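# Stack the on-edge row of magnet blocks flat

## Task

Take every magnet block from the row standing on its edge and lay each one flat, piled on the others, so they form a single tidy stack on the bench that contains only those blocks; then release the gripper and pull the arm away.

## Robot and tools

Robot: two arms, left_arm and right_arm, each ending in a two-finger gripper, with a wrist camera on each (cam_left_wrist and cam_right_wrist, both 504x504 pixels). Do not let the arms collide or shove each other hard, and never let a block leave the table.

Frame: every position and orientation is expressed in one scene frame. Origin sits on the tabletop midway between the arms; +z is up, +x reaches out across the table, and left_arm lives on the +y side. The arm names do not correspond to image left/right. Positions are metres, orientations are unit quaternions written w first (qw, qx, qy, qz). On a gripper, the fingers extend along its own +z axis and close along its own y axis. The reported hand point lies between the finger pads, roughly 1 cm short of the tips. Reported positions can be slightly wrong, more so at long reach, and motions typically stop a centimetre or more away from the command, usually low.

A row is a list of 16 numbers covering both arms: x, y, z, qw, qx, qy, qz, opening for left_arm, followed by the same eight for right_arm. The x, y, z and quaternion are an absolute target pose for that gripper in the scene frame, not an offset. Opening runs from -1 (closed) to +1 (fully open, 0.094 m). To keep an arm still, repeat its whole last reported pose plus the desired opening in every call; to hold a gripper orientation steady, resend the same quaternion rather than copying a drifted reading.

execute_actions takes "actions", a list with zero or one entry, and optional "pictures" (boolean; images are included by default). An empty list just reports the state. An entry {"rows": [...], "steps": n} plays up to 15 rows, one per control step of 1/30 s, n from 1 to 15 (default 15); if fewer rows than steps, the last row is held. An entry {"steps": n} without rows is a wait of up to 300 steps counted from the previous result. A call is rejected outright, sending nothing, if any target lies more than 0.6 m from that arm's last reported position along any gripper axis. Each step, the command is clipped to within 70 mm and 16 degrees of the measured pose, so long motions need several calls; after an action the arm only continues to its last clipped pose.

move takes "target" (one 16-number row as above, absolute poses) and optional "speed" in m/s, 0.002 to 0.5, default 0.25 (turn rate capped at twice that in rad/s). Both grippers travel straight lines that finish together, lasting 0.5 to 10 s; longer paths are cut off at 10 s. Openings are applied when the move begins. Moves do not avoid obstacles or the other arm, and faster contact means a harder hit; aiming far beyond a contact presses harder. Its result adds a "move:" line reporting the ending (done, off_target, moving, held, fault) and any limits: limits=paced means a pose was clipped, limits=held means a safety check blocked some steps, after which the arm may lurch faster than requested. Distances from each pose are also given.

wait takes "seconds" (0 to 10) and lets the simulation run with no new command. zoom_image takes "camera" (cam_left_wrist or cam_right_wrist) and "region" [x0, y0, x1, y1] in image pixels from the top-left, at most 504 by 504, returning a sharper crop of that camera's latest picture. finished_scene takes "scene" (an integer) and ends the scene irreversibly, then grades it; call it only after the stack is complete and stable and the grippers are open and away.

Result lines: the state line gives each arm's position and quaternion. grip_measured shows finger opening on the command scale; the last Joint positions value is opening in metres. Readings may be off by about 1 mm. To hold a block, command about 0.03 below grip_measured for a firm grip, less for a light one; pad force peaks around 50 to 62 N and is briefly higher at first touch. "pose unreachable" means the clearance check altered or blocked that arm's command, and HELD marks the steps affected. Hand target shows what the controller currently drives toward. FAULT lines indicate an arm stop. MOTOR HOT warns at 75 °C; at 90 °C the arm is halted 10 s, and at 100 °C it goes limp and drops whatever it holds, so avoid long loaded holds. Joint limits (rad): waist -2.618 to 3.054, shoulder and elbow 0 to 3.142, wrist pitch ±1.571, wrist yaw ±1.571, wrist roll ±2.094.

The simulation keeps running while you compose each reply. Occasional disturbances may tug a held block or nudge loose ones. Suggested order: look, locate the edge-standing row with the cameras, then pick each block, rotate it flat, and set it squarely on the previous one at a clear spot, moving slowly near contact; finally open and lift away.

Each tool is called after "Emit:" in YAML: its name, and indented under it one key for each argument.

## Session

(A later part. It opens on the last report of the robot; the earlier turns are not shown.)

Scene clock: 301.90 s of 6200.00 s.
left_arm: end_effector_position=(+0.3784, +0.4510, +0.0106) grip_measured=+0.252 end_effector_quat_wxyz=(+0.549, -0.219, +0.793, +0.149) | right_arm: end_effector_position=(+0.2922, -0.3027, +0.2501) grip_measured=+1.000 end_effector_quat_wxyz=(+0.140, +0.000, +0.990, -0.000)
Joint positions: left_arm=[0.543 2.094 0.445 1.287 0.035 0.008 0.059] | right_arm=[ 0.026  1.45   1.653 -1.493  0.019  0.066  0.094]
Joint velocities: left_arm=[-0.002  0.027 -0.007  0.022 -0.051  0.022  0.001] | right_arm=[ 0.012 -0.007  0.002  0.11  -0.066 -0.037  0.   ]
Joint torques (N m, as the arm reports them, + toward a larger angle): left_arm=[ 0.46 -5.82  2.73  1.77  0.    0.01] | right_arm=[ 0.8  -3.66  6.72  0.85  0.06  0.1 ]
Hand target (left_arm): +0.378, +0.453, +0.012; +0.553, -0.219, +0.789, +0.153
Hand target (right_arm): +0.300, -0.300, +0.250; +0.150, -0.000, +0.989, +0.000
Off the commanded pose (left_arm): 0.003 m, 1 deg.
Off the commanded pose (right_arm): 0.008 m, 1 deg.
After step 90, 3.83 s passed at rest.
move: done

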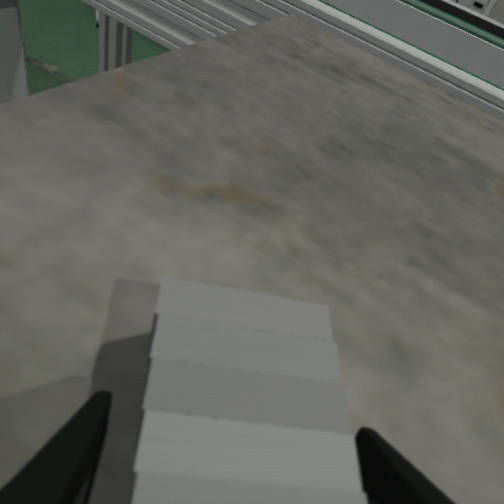

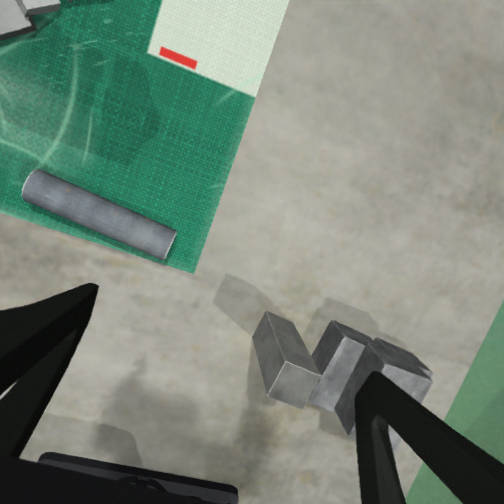

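Emit:
execute_actions:
  actions:
    - {"rows":[[0.378,0.4535,0.012,0.5527,-0.2189,0.7894,0.1533,0.10, 0.3,-0.3,0.25,0.15,0,0.989,0,1],[0.378,0.4535,0.012,0.5527,-0.2189,0.7894,0.1533,0.05, 0.3,-0.3,0.25,0.15,0,0.989,0,1],[0.378,0.4535,0.012,0.5527,-0.2189,0.7894,0.1533,0.0, 0.3,-0.3,0.25,0.15,0,0.989,0,1],[0.378,0.4535,0.012,0.5527,-0.2189,0.7894,0.1533,0.0, 0.3,-0.3,0.25,0.15,0,0.989,0,1],[0.378,0.4535,0.012,0.5527,-0.2189,0.7894,0.1533,-0.04, 0.3,-0.3,0.25,0.15,0,0.989,0,1],[0.378,0.4535,0.012,0.5527,-0.2189,0.7894,0.1533,-0.04, 0.3,-0.3,0.25,0.15,0,0.989,0,1],[0.378,0.4535,0.012,0.5527,-0.2189,0.7894,0.1533,-0.04, 0.3,-0.3,0.25,0.15,0,0.989,0,1],[0.378,0.4535,0.012,0.5527,-0.2189,0.7894,0.1533,-0.07, 0.3,-0.3,0.25,0.15,0,0.989,0,1],[0.378,0.4535,0.012,0.5527,-0.2189,0.7894,0.1533,-0.07, 0.3,-0.3,0.25,0.15,0,0.989,0,1],[0.378,0.4535,0.012,0.5527,-0.2189,0.7894,0.1533,-0.07, 0.3,-0.3,0.25,0.15,0,0.989,0,1],[0.378,0.4535,0.012,0.5527,-0.2189,0.7894,0.1533,-0.09, 0.3,-0.3,0.25,0.15,0,0.989,0,1]],"steps":15}

Scene clock: 326.30 s of 6200.00 s.
left_arm: end_effector_position=(+0.3784, +0.4510, +0.0105) grip_measured=-0.084 end_effector_quat_wxyz=(+0.549, -0.219, +0.793, +0.149) | right_arm: end_effector_position=(+0.2922, -0.3027, +0.2501) grip_measured=+1.000 end_effector_quat_wxyz=(+0.140, +0.000, +0.990, -0.000)
Joint positions: left_arm=[0.543 2.095 0.445 1.289 0.035 0.008 0.043] | right_arm=[ 0.026  1.45   1.653 -1.493  0.019  0.066  0.094]
Joint velocities: left_arm=[ 0.007  0.002 -0.007 -0.007  0.051 -0.051 -0.001] | right_arm=[-0.007  0.007 -0.012 -0.022 -0.037  0.022  0.   ]
Joint torques (N m, as the arm reports them, + toward a larger angle): left_arm=[ 0.39 -5.99  2.78  1.76 -0.03  0.01] | right_arm=[ 0.79 -3.67  6.77  0.85  0.05  0.1 ]
Hand target (left_arm): +0.378, +0.453, +0.012; +0.552, -0.219, +0.790, +0.153
Hand target (right_arm): +0.300, -0.300, +0.250; +0.150, -0.000, +0.989, +0.000
Off the commanded pose (left_arm): 0.003 m, 1 deg.
Off the commanded pose (right_arm): 0.008 m, 1 deg.
Steps of this call (steps 1 to 90: nothing new was sent; then 20.90 s passed at rest; steps 91 to 105: all 15 steps of this action). Readings (end_effector_position):
91: left_arm (+0.3784, +0.4510, +0.0105) | right_arm (+0.2922, -0.3027, +0.2501)
92: left_arm (+0.3784, +0.4510, +0.0105) | right_arm (+0.2922, -0.3027, +0.2501)
94: left_arm (+0.3784, +0.4510, +0.0105) | right_arm (+0.2922, -0.3027, +0.2501)
98: left_arm (+0.3784, +0.4510, +0.0105) | right_arm (+0.2922, -0.3027, +0.2501)
105: the state above

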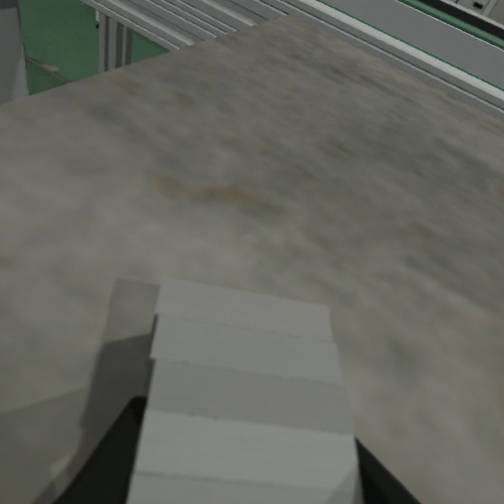

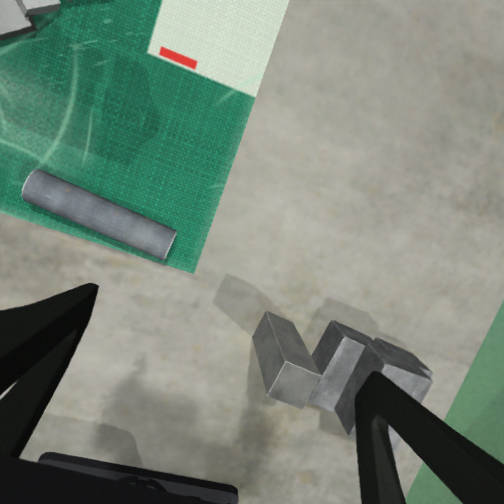

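Emit:
execute_actions:
  actions:
    - {"rows":[[0.378,0.4535,0.012,0.5527,-0.2189,0.7894,0.1533,-0.11, 0.3,-0.3,0.25,0.15,0,0.989,0,1],[0.378,0.4535,0.012,0.5527,-0.2189,0.7894,0.1533,-0.11, 0.3,-0.3,0.25,0.15,0,0.989,0,1],[0.378,0.4535,0.012,0.5527,-0.2189,0.7894,0.1533,-0.11, 0.3,-0.3,0.25,0.15,0,0.989,0,1],[0.378,0.4535,0.012,0.5527,-0.2189,0.7894,0.1533,-0.11, 0.3,-0.3,0.25,0.15,0,0.989,0,1],[0.378,0.4535,0.012,0.5527,-0.2189,0.7894,0.1533,-0.13, 0.3,-0.3,0.25,0.15,0,0.989,0,1],[0.378,0.4535,0.012,0.5527,-0.2189,0.7894,0.1533,-0.13, 0.3,-0.3,0.25,0.15,0,0.989,0,1],[0.378,0.4535,0.012,0.5527,-0.2189,0.7894,0.1533,-0.13, 0.3,-0.3,0.25,0.15,0,0.989,0,1],[0.378,0.4535,0.012,0.5527,-0.2189,0.7894,0.1533,-0.13, 0.3,-0.3,0.25,0.15,0,0.989,0,1],[0.378,0.4535,0.012,0.5527,-0.2189,0.7894,0.1533,-0.13, 0.3,-0.3,0.25,0.15,0,0.989,0,1],[0.378,0.4535,0.012,0.5527,-0.2189,0.7894,0.1533,-0.15, 0.3,-0.3,0.25,0.15,0,0.989,0,1]],"steps":15}

Scene clock: 332.17 s of 6200.00 s.
left_arm: end_effector_position=(+0.3784, +0.4510, +0.0105) grip_measured=-0.101 end_effector_quat_wxyz=(+0.549, -0.219, +0.793, +0.149) | right_arm: end_effector_position=(+0.2922, -0.3027, +0.2501) grip_measured=+1.000 end_effector_quat_wxyz=(+0.140, +0.000, +0.990, -0.000)
Joint positions: left_arm=[0.543 2.095 0.445 1.289 0.035 0.008 0.042] | right_arm=[ 0.026  1.45   1.653 -1.493  0.019  0.066  0.094]
Joint velocities: left_arm=[ 0.012 -0.002 -0.022 -0.022 -0.007  0.051 -0.   ] | right_arm=[ 0.007 -0.007  0.002 -0.022 -0.051  0.051  0.   ]
Joint torques (N m, as the arm reports them, + toward a larger angle): left_arm=[ 0.41 -6.04  2.7   1.77  0.   -0.01] | right_arm=[ 0.72 -3.65  6.72  0.86  0.06  0.1 ]
Hand target (left_arm): +0.378, +0.454, +0.012; +0.553, -0.219, +0.789, +0.153
Hand target (right_arm): +0.300, -0.300, +0.250; +0.150, -0.000, +0.989, +0.000
Off the commanded pose (left_arm): 0.003 m, 1 deg.
Off the commanded pose (right_arm): 0.008 m, 1 deg.
Steps of this call (steps 1 to 90: nothing new was sent; then 2.37 s passed at rest; steps 91 to 105: all 15 steps of this action). Readings (end_effector_position):
91: left_arm (+0.3784, +0.4510, +0.0105) | right_arm (+0.2922, -0.3027, +0.2501)
92: left_arm (+0.3784, +0.4510, +0.0105) | right_arm (+0.2922, -0.3027, +0.2501)
94: left_arm (+0.3784, +0.4510, +0.0105) | right_arm (+0.2922, -0.3027, +0.2501)
98: left_arm (+0.3784, +0.4510, +0.0105) | right_arm (+0.2922, -0.3027, +0.2501)
105: the state above

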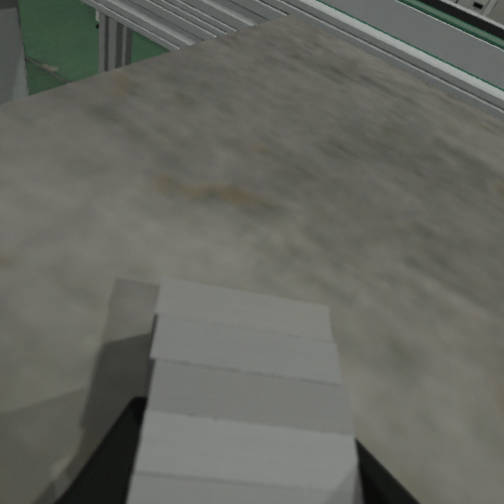

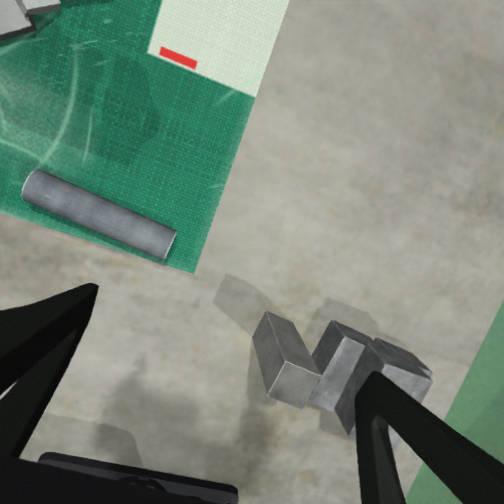

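Emit:
move:
  target: [0.378,0.4535,0.075,0.5527,-0.2189,0.7894,0.1533,-0.14, 0.3,-0.3,0.25,0.15,0,0.989,0,1]
  speed: 0.04

Scene clock: 341.57 s of 6200.00 s.
left_arm: end_effector_position=(+0.3693, +0.4451, +0.0442) grip_measured=-0.101 end_effector_quat_wxyz=(+0.513, -0.227, +0.816, +0.138) | right_arm: end_effector_position=(+0.2922, -0.3027, +0.2501) grip_measured=+1.000 end_effector_quat_wxyz=(+0.140, +0.000, +0.990, -0.000)
Joint positions: left_arm=[0.543 1.782 0.445 0.886 0.035 0.008 0.042] | right_arm=[ 0.026  1.45   1.653 -1.493  0.019  0.066  0.094]
Joint velocities: left_arm=[-0.017  0.017 -0.002 -0.037 -0.051  0.007 -0.   ] | right_arm=[ 0.002 -0.007 -0.022 -0.051 -0.022  0.022  0.   ]
Joint torques (N m, as the arm reports them, + toward a larger angle): left_arm=[ 0.4  -8.78  5.6   2.12 -0.01  0.01] | right_arm=[ 0.79 -3.68  6.72  0.86  0.07  0.09]
Hand target (left_arm): +0.378, +0.453, +0.076; +0.553, -0.219, +0.789, +0.153
Hand target (right_arm): +0.300, -0.300, +0.250; +0.150, -0.000, +0.989, +0.000
Off the commanded pose (left_arm): 0.033 m, 6 deg.
Off the commanded pose (right_arm): 0.008 m, 1 deg.
After step 90, 4.57 s passed at rest.
move: off_target (left_arm)

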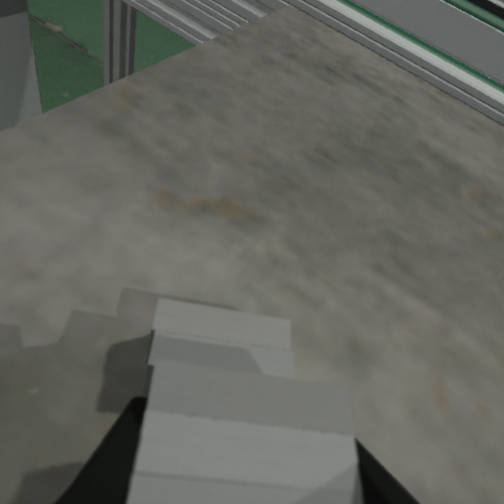

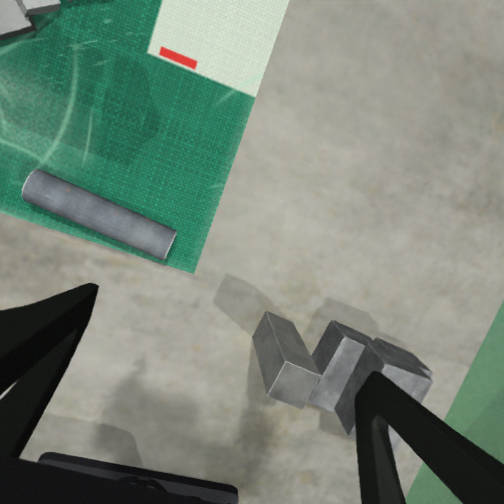

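Emit:
move:
  target: [0.268,0.385,0.085,-0.1677,-0.2549,0.9512,-0.0449,-0.14, 0.3,-0.3,0.25,0.15,0,0.989,0,1]
  speed: 0.15

Scene clock: 356.17 s of 6200.00 s.
left_arm: end_effector_position=(+0.2635, +0.3835, +0.0767) grip_measured=-0.101 end_effector_quat_wxyz=(-0.173, -0.259, +0.949, -0.043) | right_arm: end_effector_position=(+0.2922, -0.3027, +0.2501) grip_measured=+1.000 end_effector_quat_wxyz=(+0.140, +0.000, +0.990, -0.000)
Joint positions: left_arm=[ 0.53   2.008  1.574 -1.495 -0.017  0.025  0.042] | right_arm=[ 0.026  1.45   1.653 -1.493  0.019  0.066  0.094]
Joint velocities: left_arm=[-0.002 -0.017  0.012  0.066 -0.051 -0.037 -0.001] | right_arm=[-0.012  0.002 -0.012  0.051 -0.037  0.022  0.   ]
Joint torques (N m, as the arm reports them, + toward a larger angle): left_arm=[-1.04 -9.05  8.33 -0.66 -0.13 -0.03] | right_arm=[ 0.79 -3.68  6.72  0.87  0.07  0.12]
Hand target (left_arm): +0.266, +0.383, +0.088; -0.170, -0.253, +0.952, -0.035
Hand target (right_arm): +0.300, -0.300, +0.250; +0.150, -0.000, +0.989, +0.000
Off the commanded pose (left_arm): 0.010 m, 1 deg.
Off the commanded pose (right_arm): 0.008 m, 1 deg.
After step 90, 6.23 s passed at rest.
move: done

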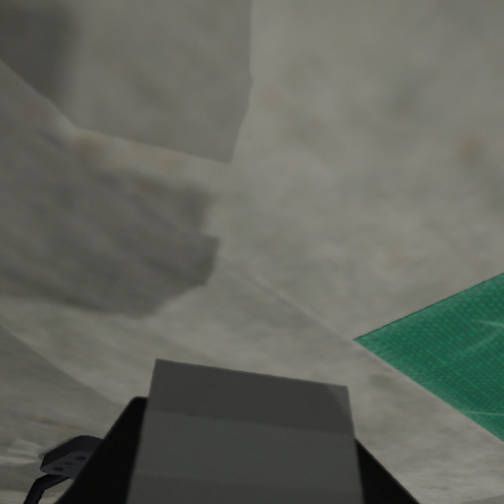

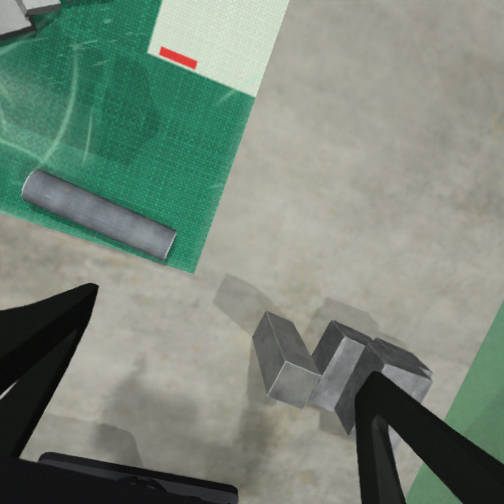

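Emit:
move:
  target: [0.215,0.445,0.05,-0.1604,-0.3769,0.9099,-0.0664,-0.14, 0.3,-0.3,0.25,0.15,0,0.989,0,1]
  speed: 0.08

Scene clock: 388.50 s of 6200.00 s.
left_arm: end_effector_position=(+0.2162, +0.4442, +0.0463) grip_measured=-0.101 end_effector_quat_wxyz=(-0.165, -0.375, +0.910, -0.066) | right_arm: end_effector_position=(+0.2922, -0.3027, +0.2501) grip_measured=+1.000 end_effector_quat_wxyz=(+0.140, +0.000, +0.990, -0.000)
Joint positions: left_arm=[ 0.793  2.047  1.508 -1.388 -0.017  0.037  0.042] | right_arm=[ 0.026  1.45   1.653 -1.493  0.019  0.066  0.094]
Joint velocities: left_arm=[-0.012 -0.002  0.007 -0.007  0.007 -0.007 -0.001] | right_arm=[ 0.017 -0.002 -0.017  0.022 -0.066 -0.007  0.   ]
Joint torques (N m, as the arm reports them, + toward a larger angle): left_arm=[ 0.69 -9.25  5.22 -0.42  0.02  0.04] | right_arm=[ 0.69 -3.78  6.71  0.86  0.06  0.11]
Hand target (left_arm): +0.214, +0.445, +0.050; -0.162, -0.377, +0.910, -0.069
Hand target (right_arm): +0.300, -0.300, +0.250; +0.150, -0.000, +0.989, +0.000
Off the commanded pose (left_arm): 0.004 m, 1 deg.
Off the commanded pose (right_arm): 0.008 m, 1 deg.
After step 90, 27.43 s passed at rest.
move: done

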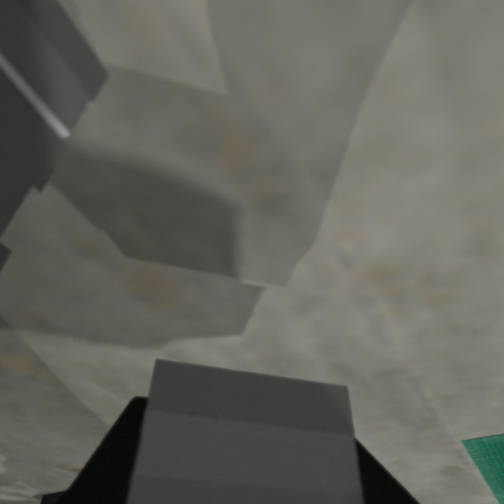

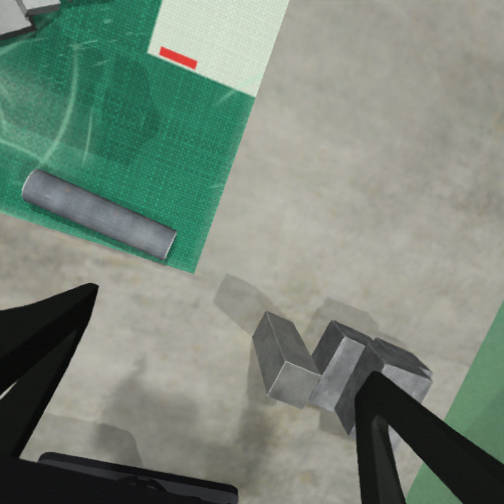

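Emit:
move:
  target: [0.215,0.445,0.018,-0.1604,-0.3769,0.9099,-0.0664,-0.14, 0.3,-0.3,0.25,0.15,0,0.989,0,1]
  speed: 0.025

Scene clock: 395.10 s of 6200.00 s.
left_arm: end_effector_position=(+0.2154, +0.4434, +0.0169) grip_measured=-0.101 end_effector_quat_wxyz=(-0.165, -0.375, +0.910, -0.066) | right_arm: end_effector_position=(+0.2922, -0.3027, +0.2501) grip_measured=+1.000 end_effector_quat_wxyz=(+0.140, +0.000, +0.990, -0.000)
Joint positions: left_arm=[ 0.793  2.084  1.439 -1.284 -0.018  0.037  0.042] | right_arm=[ 0.026  1.45   1.653 -1.493  0.019  0.066  0.094]
Joint velocities: left_arm=[-0.017 -0.032  0.007  0.007  0.022 -0.007 -0.   ] | right_arm=[-0.007  0.012 -0.002 -0.007 -0.007 -0.037  0.   ]
Joint torques (N m, as the arm reports them, + toward a larger angle): left_arm=[ 0.53 -9.08  4.66 -0.29  0.03  0.  ] | right_arm=[ 0.83 -3.69  6.81  0.86  0.05  0.09]
Hand target (left_arm): +0.215, +0.445, +0.018; -0.160, -0.377, +0.910, -0.066
Hand target (right_arm): +0.300, -0.300, +0.250; +0.150, -0.000, +0.989, +0.000
Off the commanded pose (left_arm): 0.002 m, 1 deg.
Off the commanded pose (right_arm): 0.008 m, 1 deg.
After step 90, 2.23 s passed at rest.
move: done

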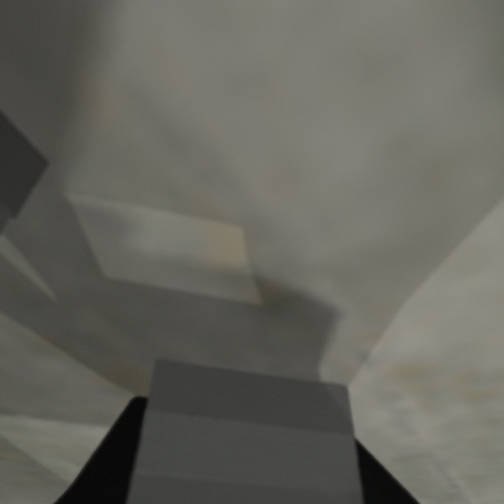

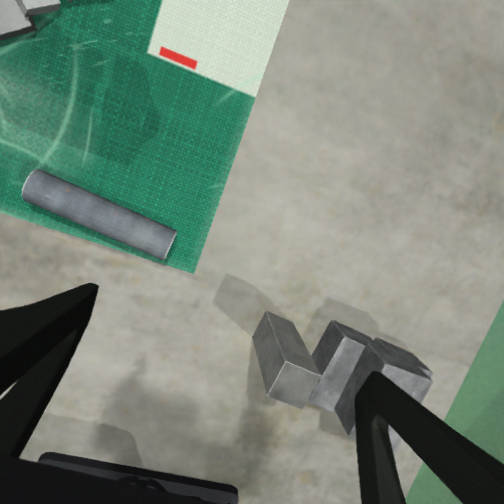

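Emit:
move:
  target: [0.215,0.445,0.012,-0.1604,-0.3769,0.9099,-0.0664,-0.14, 0.3,-0.3,0.25,0.15,0,0.989,0,1]
  speed: 0.01

Scene clock: 399.37 s of 6200.00 s.
left_arm: end_effector_position=(+0.2155, +0.4436, +0.0164) grip_measured=-0.101 end_effector_quat_wxyz=(-0.165, -0.375, +0.910, -0.066) | right_arm: end_effector_position=(+0.2922, -0.3027, +0.2501) grip_measured=+1.000 end_effector_quat_wxyz=(+0.140, +0.000, +0.990, -0.000)
Joint positions: left_arm=[ 0.793  2.084  1.438 -1.281 -0.018  0.037  0.042] | right_arm=[ 0.026  1.45   1.653 -1.493  0.019  0.066  0.094]
Joint velocities: left_arm=[-0.007 -0.002  0.012  0.022  0.081 -0.037 -0.   ] | right_arm=[ 0.012  0.002 -0.007 -0.066  0.007 -0.081  0.   ]
Joint torques (N m, as the arm reports them, + toward a larger angle): left_arm=[ 0.54 -8.35  3.84 -0.13  0.03 -0.01] | right_arm=[ 0.8  -3.59  6.7   0.85  0.07  0.09]
Hand target (left_arm): +0.215, +0.445, +0.012; -0.160, -0.377, +0.910, -0.066
Hand target (right_arm): +0.300, -0.300, +0.250; +0.150, -0.000, +0.989, +0.000
Off the commanded pose (left_arm): 0.005 m, 1 deg.
Off the commanded pose (right_arm): 0.008 m, 1 deg.
After step 90, 0.07 s passed at rest.
move: done

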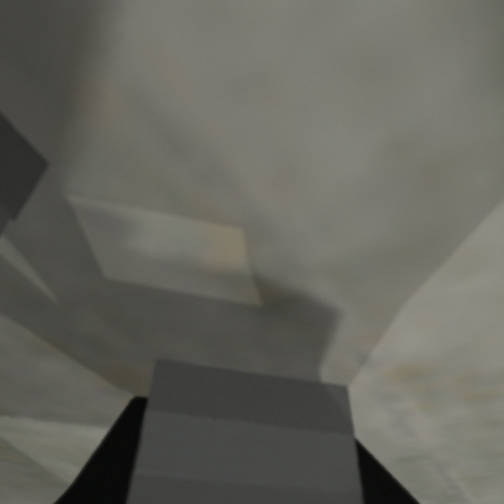

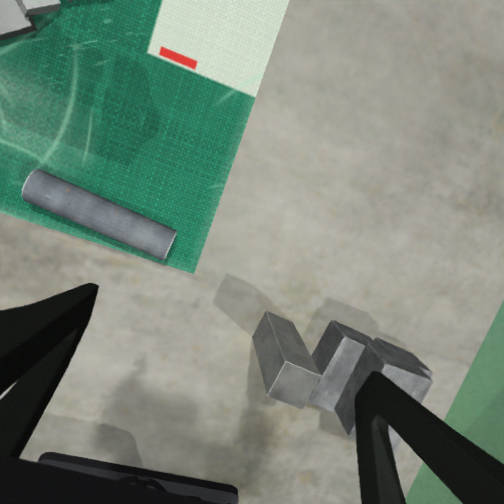

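Emit:
move:
  target: [0.215,0.445,0.007,-0.1604,-0.3769,0.9099,-0.0664,-0.14, 0.3,-0.3,0.25,0.15,0,0.989,0,1]
  speed: 0.01

Scene clock: 404.20 s of 6200.00 s.
left_arm: end_effector_position=(+0.2154, +0.4434, +0.0161) grip_measured=-0.101 end_effector_quat_wxyz=(-0.165, -0.375, +0.910, -0.066) | right_arm: end_effector_position=(+0.2922, -0.3027, +0.2501) grip_measured=+1.000 end_effector_quat_wxyz=(+0.140, +0.000, +0.990, -0.000)
Joint positions: left_arm=[ 0.793  2.084  1.436 -1.28  -0.018  0.037  0.042] | right_arm=[ 0.026  1.45   1.653 -1.493  0.019  0.066  0.094]
Joint velocities: left_arm=[ 0.012 -0.017  0.002 -0.022 -0.037  0.007 -0.   ] | right_arm=[-0.002 -0.002 -0.002  0.022 -0.022 -0.007  0.   ]
Joint torques (N m, as the arm reports them, + toward a larger angle): left_arm=[ 0.51 -7.75  3.04  0.02  0.02  0.01] | right_arm=[ 0.77 -3.71  6.81  0.85  0.07  0.08]
Hand target (left_arm): +0.215, +0.445, +0.007; -0.161, -0.377, +0.910, -0.067
Hand target (right_arm): +0.300, -0.300, +0.250; +0.150, -0.000, +0.989, +0.000
Off the commanded pose (left_arm): 0.009 m, 1 deg.
Off the commanded pose (right_arm): 0.008 m, 1 deg.
After step 90, 0.63 s passed at rest.
move: done

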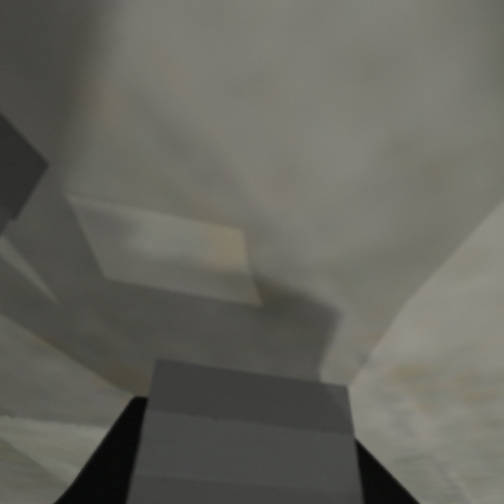

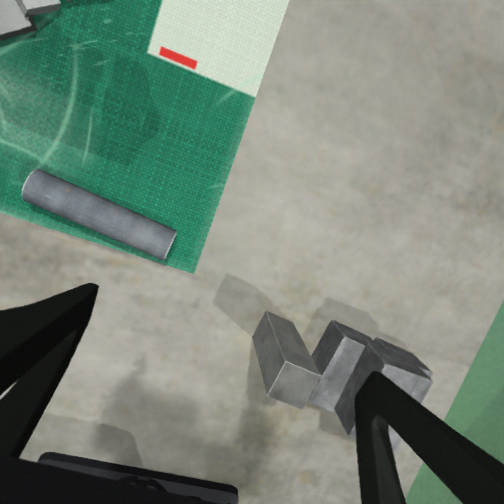

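Emit:
execute_actions:
  actions:
    - {"rows":[[0.215,0.445,0.013,-0.1604,-0.3769,0.9099,-0.0664,-0.14, 0.3,-0.3,0.25,0.15,0,0.989,0,1],[0.215,0.445,0.013,-0.1604,-0.3769,0.9099,-0.0664,-0.14, 0.3,-0.3,0.25,0.15,0,0.989,0,1],[0.215,0.445,0.013,-0.1604,-0.3769,0.9099,-0.0664,-0.13, 0.3,-0.3,0.25,0.15,0,0.989,0,1],[0.215,0.445,0.013,-0.1604,-0.3769,0.9099,-0.0664,-0.12, 0.3,-0.3,0.25,0.15,0,0.989,0,1],[0.215,0.445,0.013,-0.1604,-0.3769,0.9099,-0.0664,-0.11, 0.3,-0.3,0.25,0.15,0,0.989,0,1],[0.215,0.445,0.013,-0.1604,-0.3769,0.9099,-0.0664,-0.10, 0.3,-0.3,0.25,0.15,0,0.989,0,1],[0.215,0.445,0.013,-0.1604,-0.3769,0.9099,-0.0664,-0.08, 0.3,-0.3,0.25,0.15,0,0.989,0,1],[0.215,0.445,0.013,-0.1604,-0.3769,0.9099,-0.0664,-0.05, 0.3,-0.3,0.25,0.15,0,0.989,0,1],[0.215,0.445,0.013,-0.1604,-0.3769,0.9099,-0.0664,0.0, 0.3,-0.3,0.25,0.15,0,0.989,0,1],[0.215,0.445,0.013,-0.1604,-0.3769,0.9099,-0.0664,0.08, 0.3,-0.3,0.25,0.15,0,0.989,0,1],[0.215,0.445,0.013,-0.1604,-0.3769,0.9099,-0.0664,0.16, 0.3,-0.3,0.25,0.15,0,0.989,0,1],[0.215,0.445,0.013,-0.1604,-0.3769,0.9099,-0.0664,0.25, 0.3,-0.3,0.25,0.15,0,0.989,0,1]],"steps":15}

Scene clock: 411.70 s of 6200.00 s.
left_arm: end_effector_position=(+0.2151, +0.4430, +0.0160) grip_measured=+0.247 end_effector_quat_wxyz=(-0.166, -0.375, +0.910, -0.067) | right_arm: end_effector_position=(+0.2922, -0.3027, +0.2501) grip_measured=+1.000 end_effector_quat_wxyz=(+0.140, +0.000, +0.990, -0.000)
Joint positions: left_arm=[ 0.793  2.084  1.435 -1.281 -0.017  0.037  0.059] | right_arm=[ 0.026  1.45   1.653 -1.493  0.019  0.066  0.094]
Joint velocities: left_arm=[-0.007 -0.007 -0.051  0.051 -0.037  0.066  0.002] | right_arm=[ 0.007  0.002 -0.017 -0.066  0.037 -0.007  0.   ]
Joint torques (N m, as the arm reports them, + toward a larger angle): left_arm=[ 0.46 -8.43  4.43 -0.22  0.02 -0.01] | right_arm=[ 0.82 -3.74  6.69  0.85  0.07  0.1 ]
Hand target (left_arm): +0.215, +0.445, +0.013; -0.160, -0.377, +0.910, -0.067
Hand target (right_arm): +0.300, -0.300, +0.250; +0.150, -0.000, +0.989, +0.000
Off the commanded pose (left_arm): 0.004 m, 1 deg.
Off the commanded pose (right_arm): 0.008 m, 1 deg.
Steps of this call (steps 1 to 90: nothing new was sent; then 4.00 s passed at rest; steps 91 to 105: all 15 steps of this action). Readings (end_effector_position):
91: left_arm (+0.2154, +0.4434, +0.0161) | right_arm (+0.2922, -0.3027, +0.2501)
92: left_arm (+0.2154, +0.4434, +0.0161) | right_arm (+0.2922, -0.3027, +0.2501)
94: left_arm (+0.2154, +0.4434, +0.0161) | right_arm (+0.2922, -0.3027, +0.2501)
98: left_arm (+0.2154, +0.4434, +0.0161) | right_arm (+0.2922, -0.3027, +0.2501)
105: the state above

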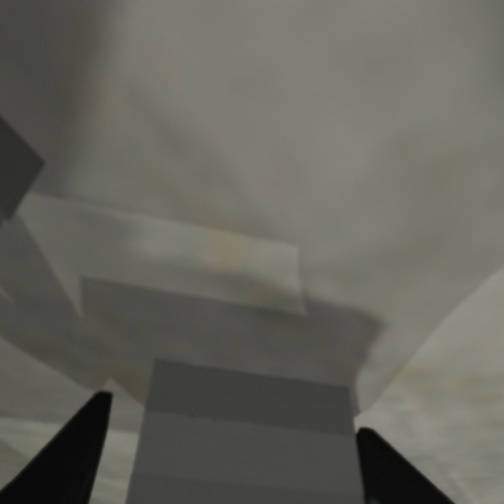

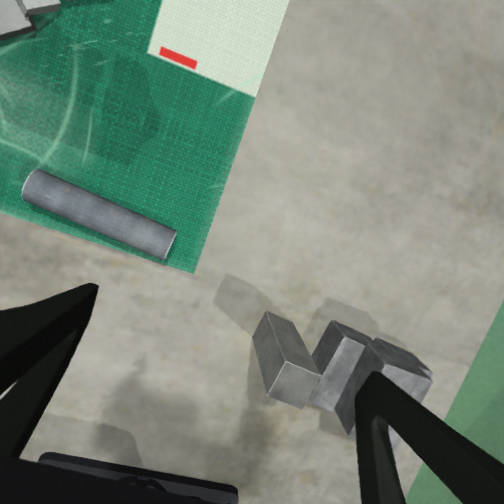

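Emit:
move:
  target: [0.215,0.445,0.085,-0.1604,-0.3769,0.9099,-0.0664,0.25, 0.3,-0.3,0.25,0.15,0,0.989,0,1]
  speed: 0.06

Scene clock: 423.43 s of 6200.00 s.
left_arm: end_effector_position=(+0.2122, +0.4398, +0.0710) grip_measured=+0.248 end_effector_quat_wxyz=(-0.180, -0.374, +0.907, -0.073) | right_arm: end_effector_position=(+0.2922, -0.3027, +0.2501) grip_measured=+1.000 end_effector_quat_wxyz=(+0.140, +0.000, +0.990, -0.000)
Joint positions: left_arm=[ 0.793  2.034  1.577 -1.505 -0.017  0.037  0.059] | right_arm=[ 0.026  1.45   1.653 -1.493  0.019  0.066  0.094]
Joint velocities: left_arm=[-0.012 -0.002  0.002 -0.051 -0.051 -0.022 -0.001] | right_arm=[-0.017  0.002 -0.002 -0.022  0.037  0.051  0.   ]
Joint torques (N m, as the arm reports them, + toward a larger angle): left_arm=[  0.47 -10.73   7.54  -0.54   0.02   0.  ] | right_arm=[ 0.86 -3.67  6.69  0.83  0.08  0.1 ]
Hand target (left_arm): +0.215, +0.445, +0.085; -0.160, -0.377, +0.910, -0.066
Hand target (right_arm): +0.300, -0.300, +0.250; +0.150, -0.000, +0.989, +0.000
Off the commanded pose (left_arm): 0.015 m, 2 deg.
Off the commanded pose (right_arm): 0.008 m, 1 deg.
After step 90, 7.10 s passed at rest.
move: off_target (left_arm)

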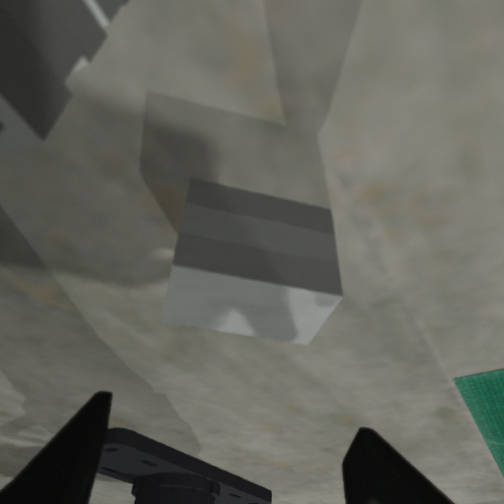

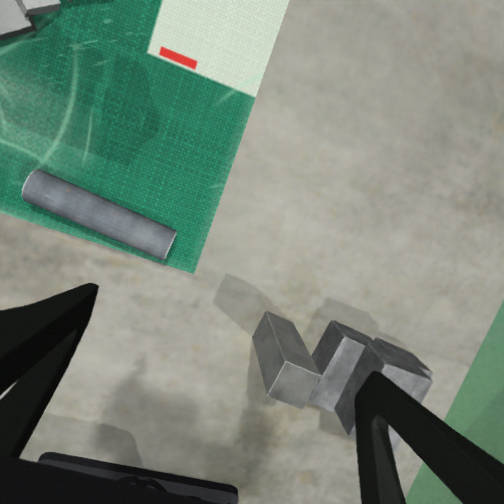

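Emit:
move:
  target: [0.400,0.464,0.055,0.5527,-0.2189,0.7894,0.1533,0.25, 0.3,-0.3,0.25,0.15,0,0.989,0,1]
  speed: 0.17

Scene clock: 434.10 s of 6200.00 s.
left_arm: end_effector_position=(+0.3994, +0.4680, +0.0469) grip_measured=+0.248 end_effector_quat_wxyz=(+0.546, -0.233, +0.792, +0.143) | right_arm: end_effector_position=(+0.2922, -0.3027, +0.2501) grip_measured=+1.000 end_effector_quat_wxyz=(+0.140, +0.000, +0.990, -0.000)
Joint positions: left_arm=[ 0.549  1.933  0.559  1.004  0.033 -0.018  0.059] | right_arm=[ 0.026  1.45   1.653 -1.493  0.019  0.066  0.094]
Joint velocities: left_arm=[-0.012  0.002 -0.002  0.051 -0.037 -0.022  0.001] | right_arm=[-0.007 -0.002 -0.002 -0.007 -0.037 -0.037  0.   ]
Joint torques (N m, as the arm reports them, + toward a larger angle): left_arm=[-1.08 -6.13  3.85  1.9  -0.11  0.05] | right_arm=[ 0.73 -3.69  6.69  0.87  0.08  0.1 ]
Hand target (left_arm): +0.402, +0.466, +0.051; +0.555, -0.227, +0.786, +0.149
Hand target (right_arm): +0.300, -0.300, +0.250; +0.150, -0.000, +0.989, +0.000
Off the commanded pose (left_arm): 0.009 m, 2 deg.
Off the commanded pose (right_arm): 0.008 m, 1 deg.
After step 90, 2.17 s passed at rest.
move: done

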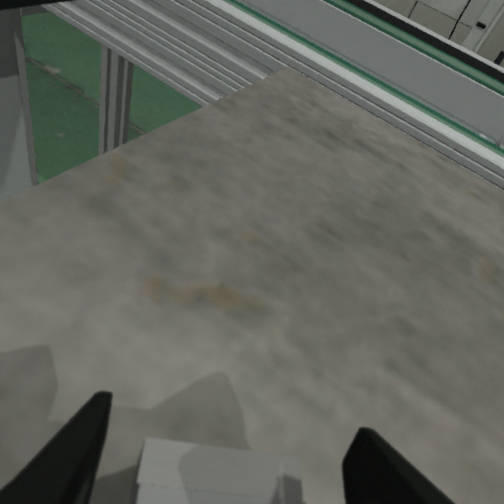

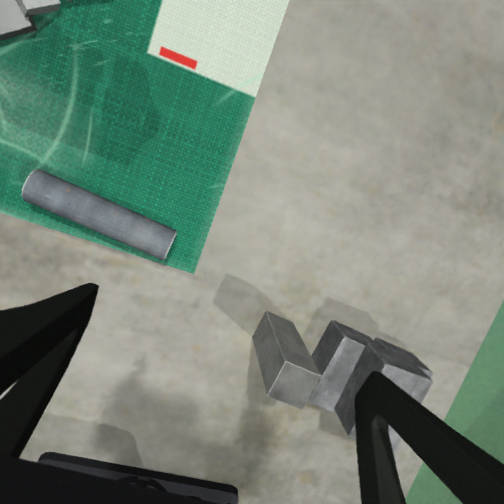

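Emit:
move:
  target: [0.3955,0.4655,0.013,0.5527,-0.2189,0.7894,0.1533,0.25, 0.3,-0.3,0.25,0.15,0,0.989,0,1]
  speed: 0.03

Scene clock: 439.00 s of 6200.00 s.
left_arm: end_effector_position=(+0.3966, +0.4662, +0.0110) grip_measured=+0.248 end_effector_quat_wxyz=(+0.547, -0.223, +0.792, +0.150) | right_arm: end_effector_position=(+0.2922, -0.3027, +0.2501) grip_measured=+1.000 end_effector_quat_wxyz=(+0.140, +0.000, +0.990, -0.000)
Joint positions: left_arm=[0.549 2.115 0.543 1.209 0.033 0.006 0.059] | right_arm=[ 0.026  1.45   1.653 -1.493  0.019  0.066  0.094]
Joint velocities: left_arm=[ 0.012  0.007  0.002 -0.007  0.022  0.022 -0.001] | right_arm=[ 0.012 -0.007 -0.022  0.022  0.022 -0.022  0.   ]
Joint torques (N m, as the arm reports them, + toward a larger angle): left_arm=[ 0.08 -6.69  2.27  1.86  0.05  0.04] | right_arm=[ 0.78 -3.78  6.67  0.86  0.07  0.08]
Hand target (left_arm): +0.395, +0.465, +0.012; +0.553, -0.219, +0.790, +0.153
Hand target (right_arm): +0.300, -0.300, +0.250; +0.150, -0.000, +0.989, +0.000
Off the commanded pose (left_arm): 0.002 m, 1 deg.
Off the commanded pose (right_arm): 0.008 m, 1 deg.
After step 90, 0.43 s passed at rest.
move: done

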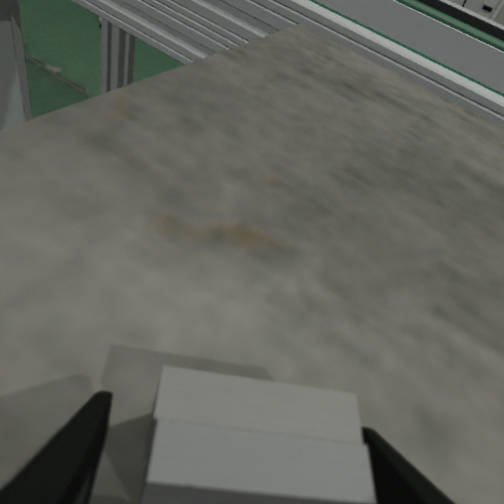

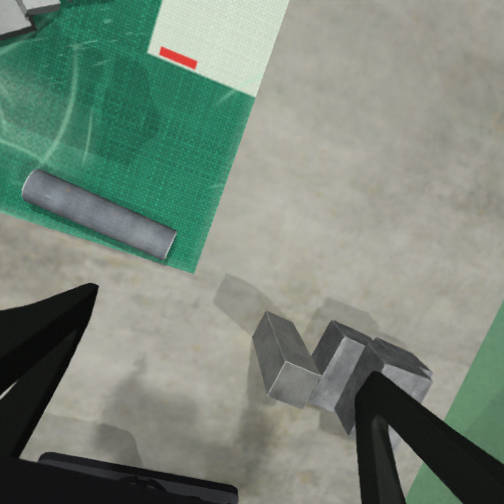

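Emit:
execute_actions:
  actions:
    - {"rows":[[0.389,0.4615,0.012,0.5527,-0.2189,0.7894,0.1533,0.25, 0.3,-0.3,0.25,0.15,0,0.989,0,1],[0.389,0.4615,0.012,0.5527,-0.2189,0.7894,0.1533,0.25, 0.3,-0.3,0.25,0.15,0,0.989,0,1],[0.3945,0.4648,0.012,0.5527,-0.2189,0.7894,0.1533,0.25, 0.3,-0.3,0.25,0.15,0,0.989,0,1]],"steps":10}

Scene clock: 446.83 s of 6200.00 s.
left_arm: end_effector_position=(+0.3939, +0.4644, +0.0110) grip_measured=+0.248 end_effector_quat_wxyz=(+0.549, -0.222, +0.791, +0.151) | right_arm: end_effector_position=(+0.2922, -0.3027, +0.2501) grip_measured=+1.000 end_effector_quat_wxyz=(+0.140, +0.000, +0.990, -0.000)
Joint positions: left_arm=[0.549 2.116 0.529 1.228 0.033 0.008 0.059] | right_arm=[ 0.026  1.45   1.653 -1.493  0.019  0.066  0.094]
Joint velocities: left_arm=[-0.002  0.007 -0.007 -0.037  0.051  0.066 -0.   ] | right_arm=[ 0.017  0.012  0.007  0.007  0.007 -0.007  0.   ]
Joint torques (N m, as the arm reports them, + toward a larger angle): left_arm=[ 0.05 -6.45  2.94  1.76  0.04  0.01] | right_arm=[ 0.85 -3.75  6.7   0.87  0.05  0.11]
Hand target (left_arm): +0.394, +0.465, +0.012; +0.553, -0.219, +0.789, +0.153
Hand target (right_arm): +0.300, -0.300, +0.250; +0.150, -0.000, +0.989, +0.000
Off the commanded pose (left_arm): 0.001 m, 1 deg.
Off the commanded pose (right_arm): 0.008 m, 1 deg.
Steps of this call (steps 1 to 90: nothing new was sent; then 4.50 s passed at rest; steps 91 to 100: all 10 steps of this action). Readings (end_effector_position):
91: left_arm (+0.3958, +0.4657, +0.0109) | right_arm (+0.2922, -0.3027, +0.2501)
92: left_arm (+0.3943, +0.4647, +0.0106) | right_arm (+0.2922, -0.3027, +0.2501)
94: left_arm (+0.3939, +0.4644, +0.0110) | right_arm (+0.2922, -0.3027, +0.2501)
98: left_arm (+0.3939, +0.4644, +0.0110) | right_arm (+0.2922, -0.3027, +0.2501)
100: the state above

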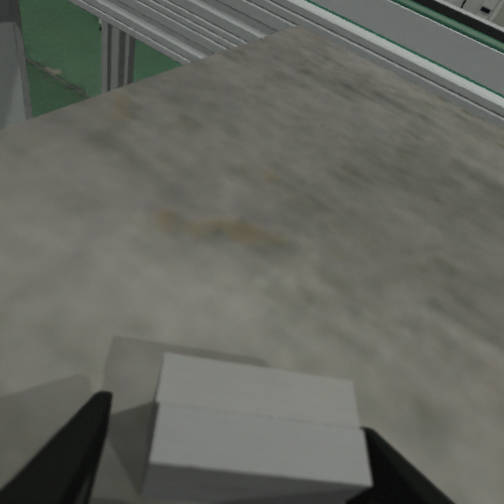

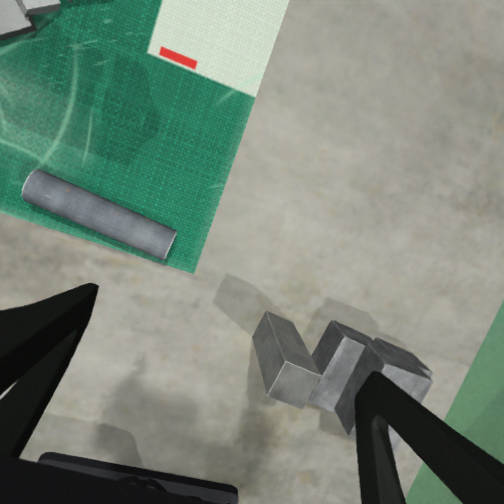

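Emit:
execute_actions:
  actions:
    - {"rows":[[0.3945,0.4648,0.012,0.5527,-0.2189,0.7894,0.1533,0.10, 0.3,-0.3,0.25,0.15,0,0.989,0,1],[0.3945,0.4648,0.012,0.5527,-0.2189,0.7894,0.1533,0.05, 0.3,-0.3,0.25,0.15,0,0.989,0,1],[0.3945,0.4648,0.012,0.5527,-0.2189,0.7894,0.1533,0.0, 0.3,-0.3,0.25,0.15,0,0.989,0,1],[0.3945,0.4648,0.012,0.5527,-0.2189,0.7894,0.1533,-0.03, 0.3,-0.3,0.25,0.15,0,0.989,0,1],[0.3945,0.4648,0.012,0.5527,-0.2189,0.7894,0.1533,-0.05, 0.3,-0.3,0.25,0.15,0,0.989,0,1],[0.3945,0.4648,0.012,0.5527,-0.2189,0.7894,0.1533,-0.07, 0.3,-0.3,0.25,0.15,0,0.989,0,1],[0.3945,0.4648,0.012,0.5527,-0.2189,0.7894,0.1533,-0.08, 0.3,-0.3,0.25,0.15,0,0.989,0,1],[0.3945,0.4648,0.012,0.5527,-0.2189,0.7894,0.1533,-0.09, 0.3,-0.3,0.25,0.15,0,0.989,0,1],[0.3945,0.4648,0.012,0.5527,-0.2189,0.7894,0.1533,-0.10, 0.3,-0.3,0.25,0.15,0,0.989,0,1],[0.3945,0.4648,0.012,0.5527,-0.2189,0.7894,0.1533,-0.11, 0.3,-0.3,0.25,0.15,0,0.989,0,1],[0.3945,0.4648,0.012,0.5527,-0.2189,0.7894,0.1533,-0.12, 0.3,-0.3,0.25,0.15,0,0.989,0,1],[0.3945,0.4648,0.012,0.5527,-0.2189,0.7894,0.1533,-0.13, 0.3,-0.3,0.25,0.15,0,0.989,0,1],[0.3945,0.4648,0.012,0.5527,-0.2189,0.7894,0.1533,-0.14, 0.3,-0.3,0.25,0.15,0,0.989,0,1]],"steps":15}

Scene clock: 454.70 s of 6200.00 s.
left_arm: end_effector_position=(+0.3939, +0.4644, +0.0110) grip_measured=-0.101 end_effector_quat_wxyz=(+0.549, -0.222, +0.791, +0.152) | right_arm: end_effector_position=(+0.2922, -0.3027, +0.2501) grip_measured=+1.000 end_effector_quat_wxyz=(+0.140, +0.000, +0.990, -0.000)
Joint positions: left_arm=[0.549 2.116 0.529 1.228 0.033 0.008 0.042] | right_arm=[ 0.026  1.45   1.653 -1.493  0.019  0.066  0.094]
Joint velocities: left_arm=[ 0.012 -0.002 -0.007 -0.022  0.022  0.022  0.001] | right_arm=[ 0.017 -0.012 -0.017  0.022  0.007  0.007  0.   ]
Joint torques (N m, as the arm reports them, + toward a larger angle): left_arm=[ 0.05 -6.49  3.04  1.74  0.02  0.03] | right_arm=[ 0.79 -3.72  6.7   0.87  0.04  0.09]
Hand target (left_arm): +0.394, +0.465, +0.012; +0.553, -0.219, +0.789, +0.153
Hand target (right_arm): +0.300, -0.300, +0.250; +0.150, -0.000, +0.989, +0.000
Off the commanded pose (left_arm): 0.001 m, 1 deg.
Off the commanded pose (right_arm): 0.008 m, 1 deg.
Steps of this call (steps 1 to 90: nothing new was sent; then 4.37 s passed at rest; steps 91 to 105: all 15 steps of this action). Readings (end_effector_position):
91: left_arm (+0.3939, +0.4644, +0.0110) | right_arm (+0.2922, -0.3027, +0.2501)
92: left_arm (+0.3939, +0.4644, +0.0110) | right_arm (+0.2922, -0.3027, +0.2501)
94: left_arm (+0.3939, +0.4644, +0.0110) | right_arm (+0.2922, -0.3027, +0.2501)
98: left_arm (+0.3939, +0.4644, +0.0110) | right_arm (+0.2922, -0.3027, +0.2501)
105: the state above

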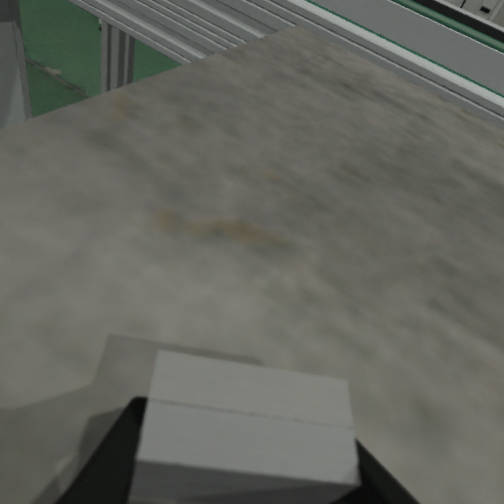

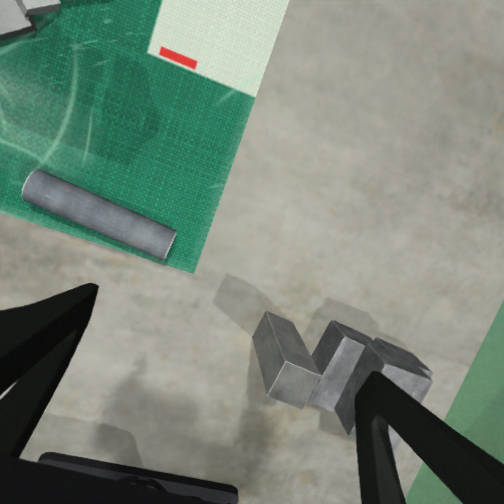

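Emit:
move:
  target: [0.3945,0.4648,0.08,0.5527,-0.2189,0.7894,0.1533,-0.14, 0.3,-0.3,0.25,0.15,0,0.989,0,1]
  speed: 0.06

Emit:
move:
  target: [0.217,0.4445,0.092,-0.1604,-0.3769,0.9099,-0.0664,-0.14, 0.3,-0.3,0.25,0.15,0,0.989,0,1]
  speed: 0.15

Scene clock: 462.20 s of 6200.00 s.
left_arm: end_effector_position=(+0.3847, +0.4584, +0.0497) grip_measured=-0.101 end_effector_quat_wxyz=(+0.515, -0.229, +0.814, +0.141) | right_arm: end_effector_position=(+0.2922, -0.3027, +0.2501) grip_measured=+1.000 end_effector_quat_wxyz=(+0.140, +0.000, +0.990, -0.000)
Joint positions: left_arm=[0.549 1.813 0.529 0.84  0.033 0.008 0.042] | right_arm=[ 0.026  1.45   1.653 -1.493  0.019  0.066  0.094]
Joint velocities: left_arm=[ 0.002  0.012  0.007  0.051 -0.051  0.051  0.   ] | right_arm=[-0.002 -0.002 -0.012  0.095 -0.007  0.007  0.   ]
Joint torques (N m, as the arm reports them, + toward a larger angle): left_arm=[-0.03 -9.1   6.01  1.96  0.02  0.02] | right_arm=[ 0.76 -3.69  6.69  0.86  0.08  0.08]
Hand target (left_arm): +0.394, +0.465, +0.081; +0.553, -0.219, +0.789, +0.153
Hand target (right_arm): +0.300, -0.300, +0.250; +0.150, -0.000, +0.989, +0.000
Off the commanded pose (left_arm): 0.032 m, 6 deg.
Off the commanded pose (right_arm): 0.008 m, 1 deg.
After step 90, 2.80 s passed at rest.
move: off_target (left_arm)

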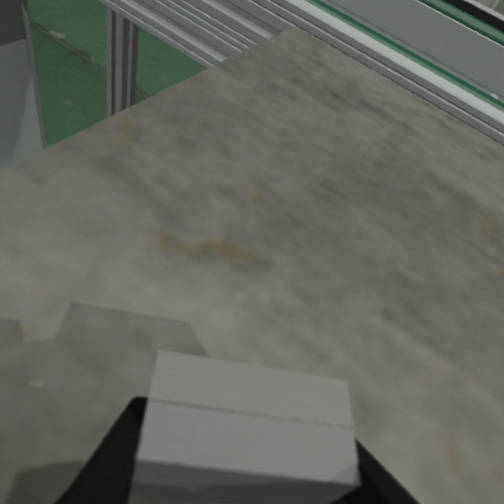

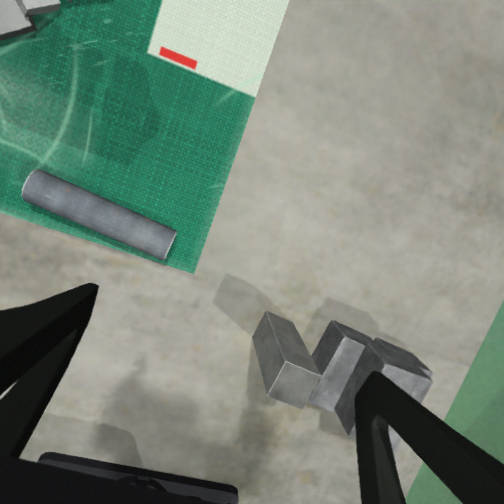

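Scene clock: 467.67 s of 6200.00 s.
left_arm: end_effector_position=(+0.2168, +0.4371, +0.0856) grip_measured=-0.101 end_effector_quat_wxyz=(-0.166, -0.372, +0.911, -0.064) | right_arm: end_effector_position=(+0.2922, -0.3027, +0.2501) grip_measured=+1.000 end_effector_quat_wxyz=(+0.140, +0.000, +0.990, -0.000)
Joint positions: left_arm=[ 0.775  1.996  1.593 -1.526 -0.017  0.026  0.042] | right_arm=[ 0.026  1.45   1.653 -1.493  0.019  0.066  0.094]
Joint velocities: left_arm=[-0.017  0.017  0.002  0.022  0.007 -0.081  0.   ] | right_arm=[-0.007 -0.002 -0.007 -0.066  0.081  0.022  0.   ]
Joint torques (N m, as the arm reports them, + toward a larger angle): left_arm=[ 0.94 -8.77  8.02 -0.61 -0.12  0.01] | right_arm=[ 0.86 -3.7   6.75  0.84  0.06  0.11]
Hand target (left_arm): +0.215, +0.442, +0.095; -0.163, -0.375, +0.911, -0.058
Hand target (right_arm): +0.300, -0.300, +0.250; +0.150, -0.000, +0.989, +0.000
Off the commanded pose (left_arm): 0.010 m, 1 deg.
Off the commanded pose (right_arm): 0.008 m, 1 deg.
move: done

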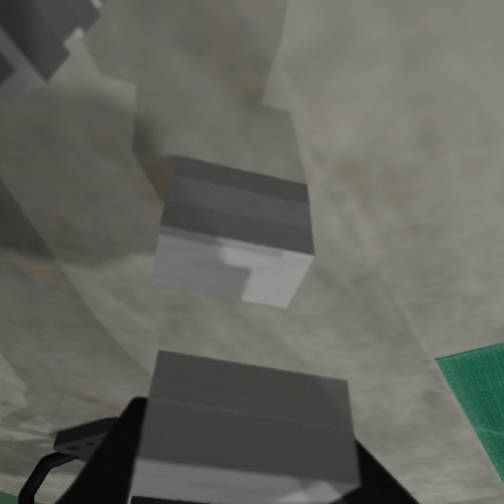

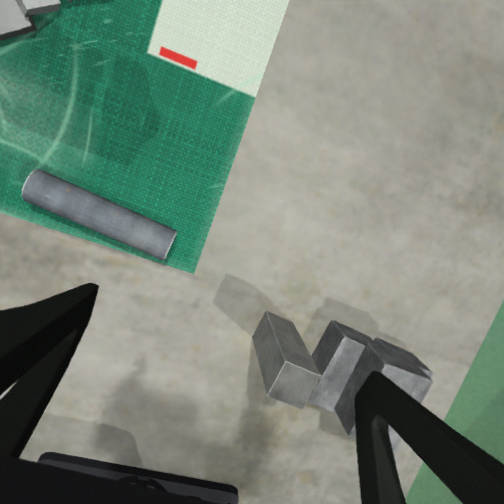

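Emit:
move:
  target: [0.2145,0.4455,0.066,-0.1604,-0.3769,0.9099,-0.0664,-0.14, 0.3,-0.3,0.25,0.15,0,0.989,0,1]
  speed: 0.03

Scene clock: 475.93 s of 6200.00 s.
left_arm: end_effector_position=(+0.2165, +0.4432, +0.0639) grip_measured=-0.101 end_effector_quat_wxyz=(-0.165, -0.374, +0.910, -0.066) | right_arm: end_effector_position=(+0.2922, -0.3027, +0.2501) grip_measured=+1.000 end_effector_quat_wxyz=(+0.140, +0.000, +0.990, -0.000)
Joint positions: left_arm=[ 0.791  2.027  1.551 -1.451 -0.017  0.037  0.042] | right_arm=[ 0.026  1.45   1.653 -1.493  0.019  0.066  0.094]
Joint velocities: left_arm=[ 0.007 -0.017 -0.002 -0.037  0.022  0.037 -0.   ] | right_arm=[-0.002 -0.007 -0.002 -0.037 -0.11  -0.007  0.   ]
Joint torques (N m, as the arm reports them, + toward a larger angle): left_arm=[ 0.93 -8.98  5.2  -0.34  0.04  0.02] | right_arm=[ 0.76 -3.8   6.74  0.87  0.06  0.07]
Hand target (left_arm): +0.214, +0.445, +0.066; -0.160, -0.377, +0.910, -0.067
Hand target (right_arm): +0.300, -0.300, +0.250; +0.150, -0.000, +0.989, +0.000
Off the commanded pose (left_arm): 0.004 m, 1 deg.
Off the commanded pose (right_arm): 0.008 m, 1 deg.
After step 90, 4.23 s passed at rest.
move: done

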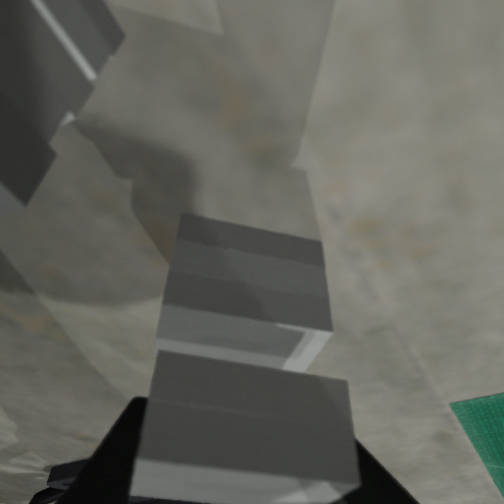

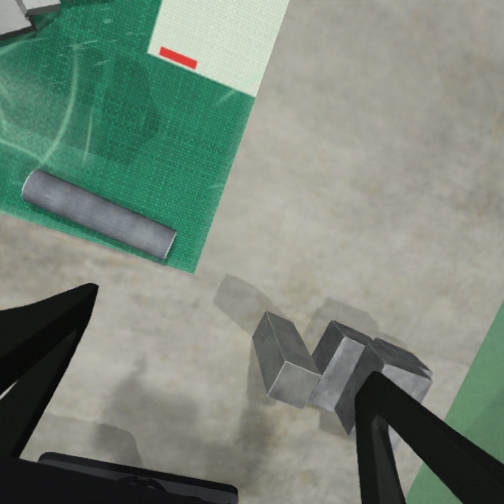

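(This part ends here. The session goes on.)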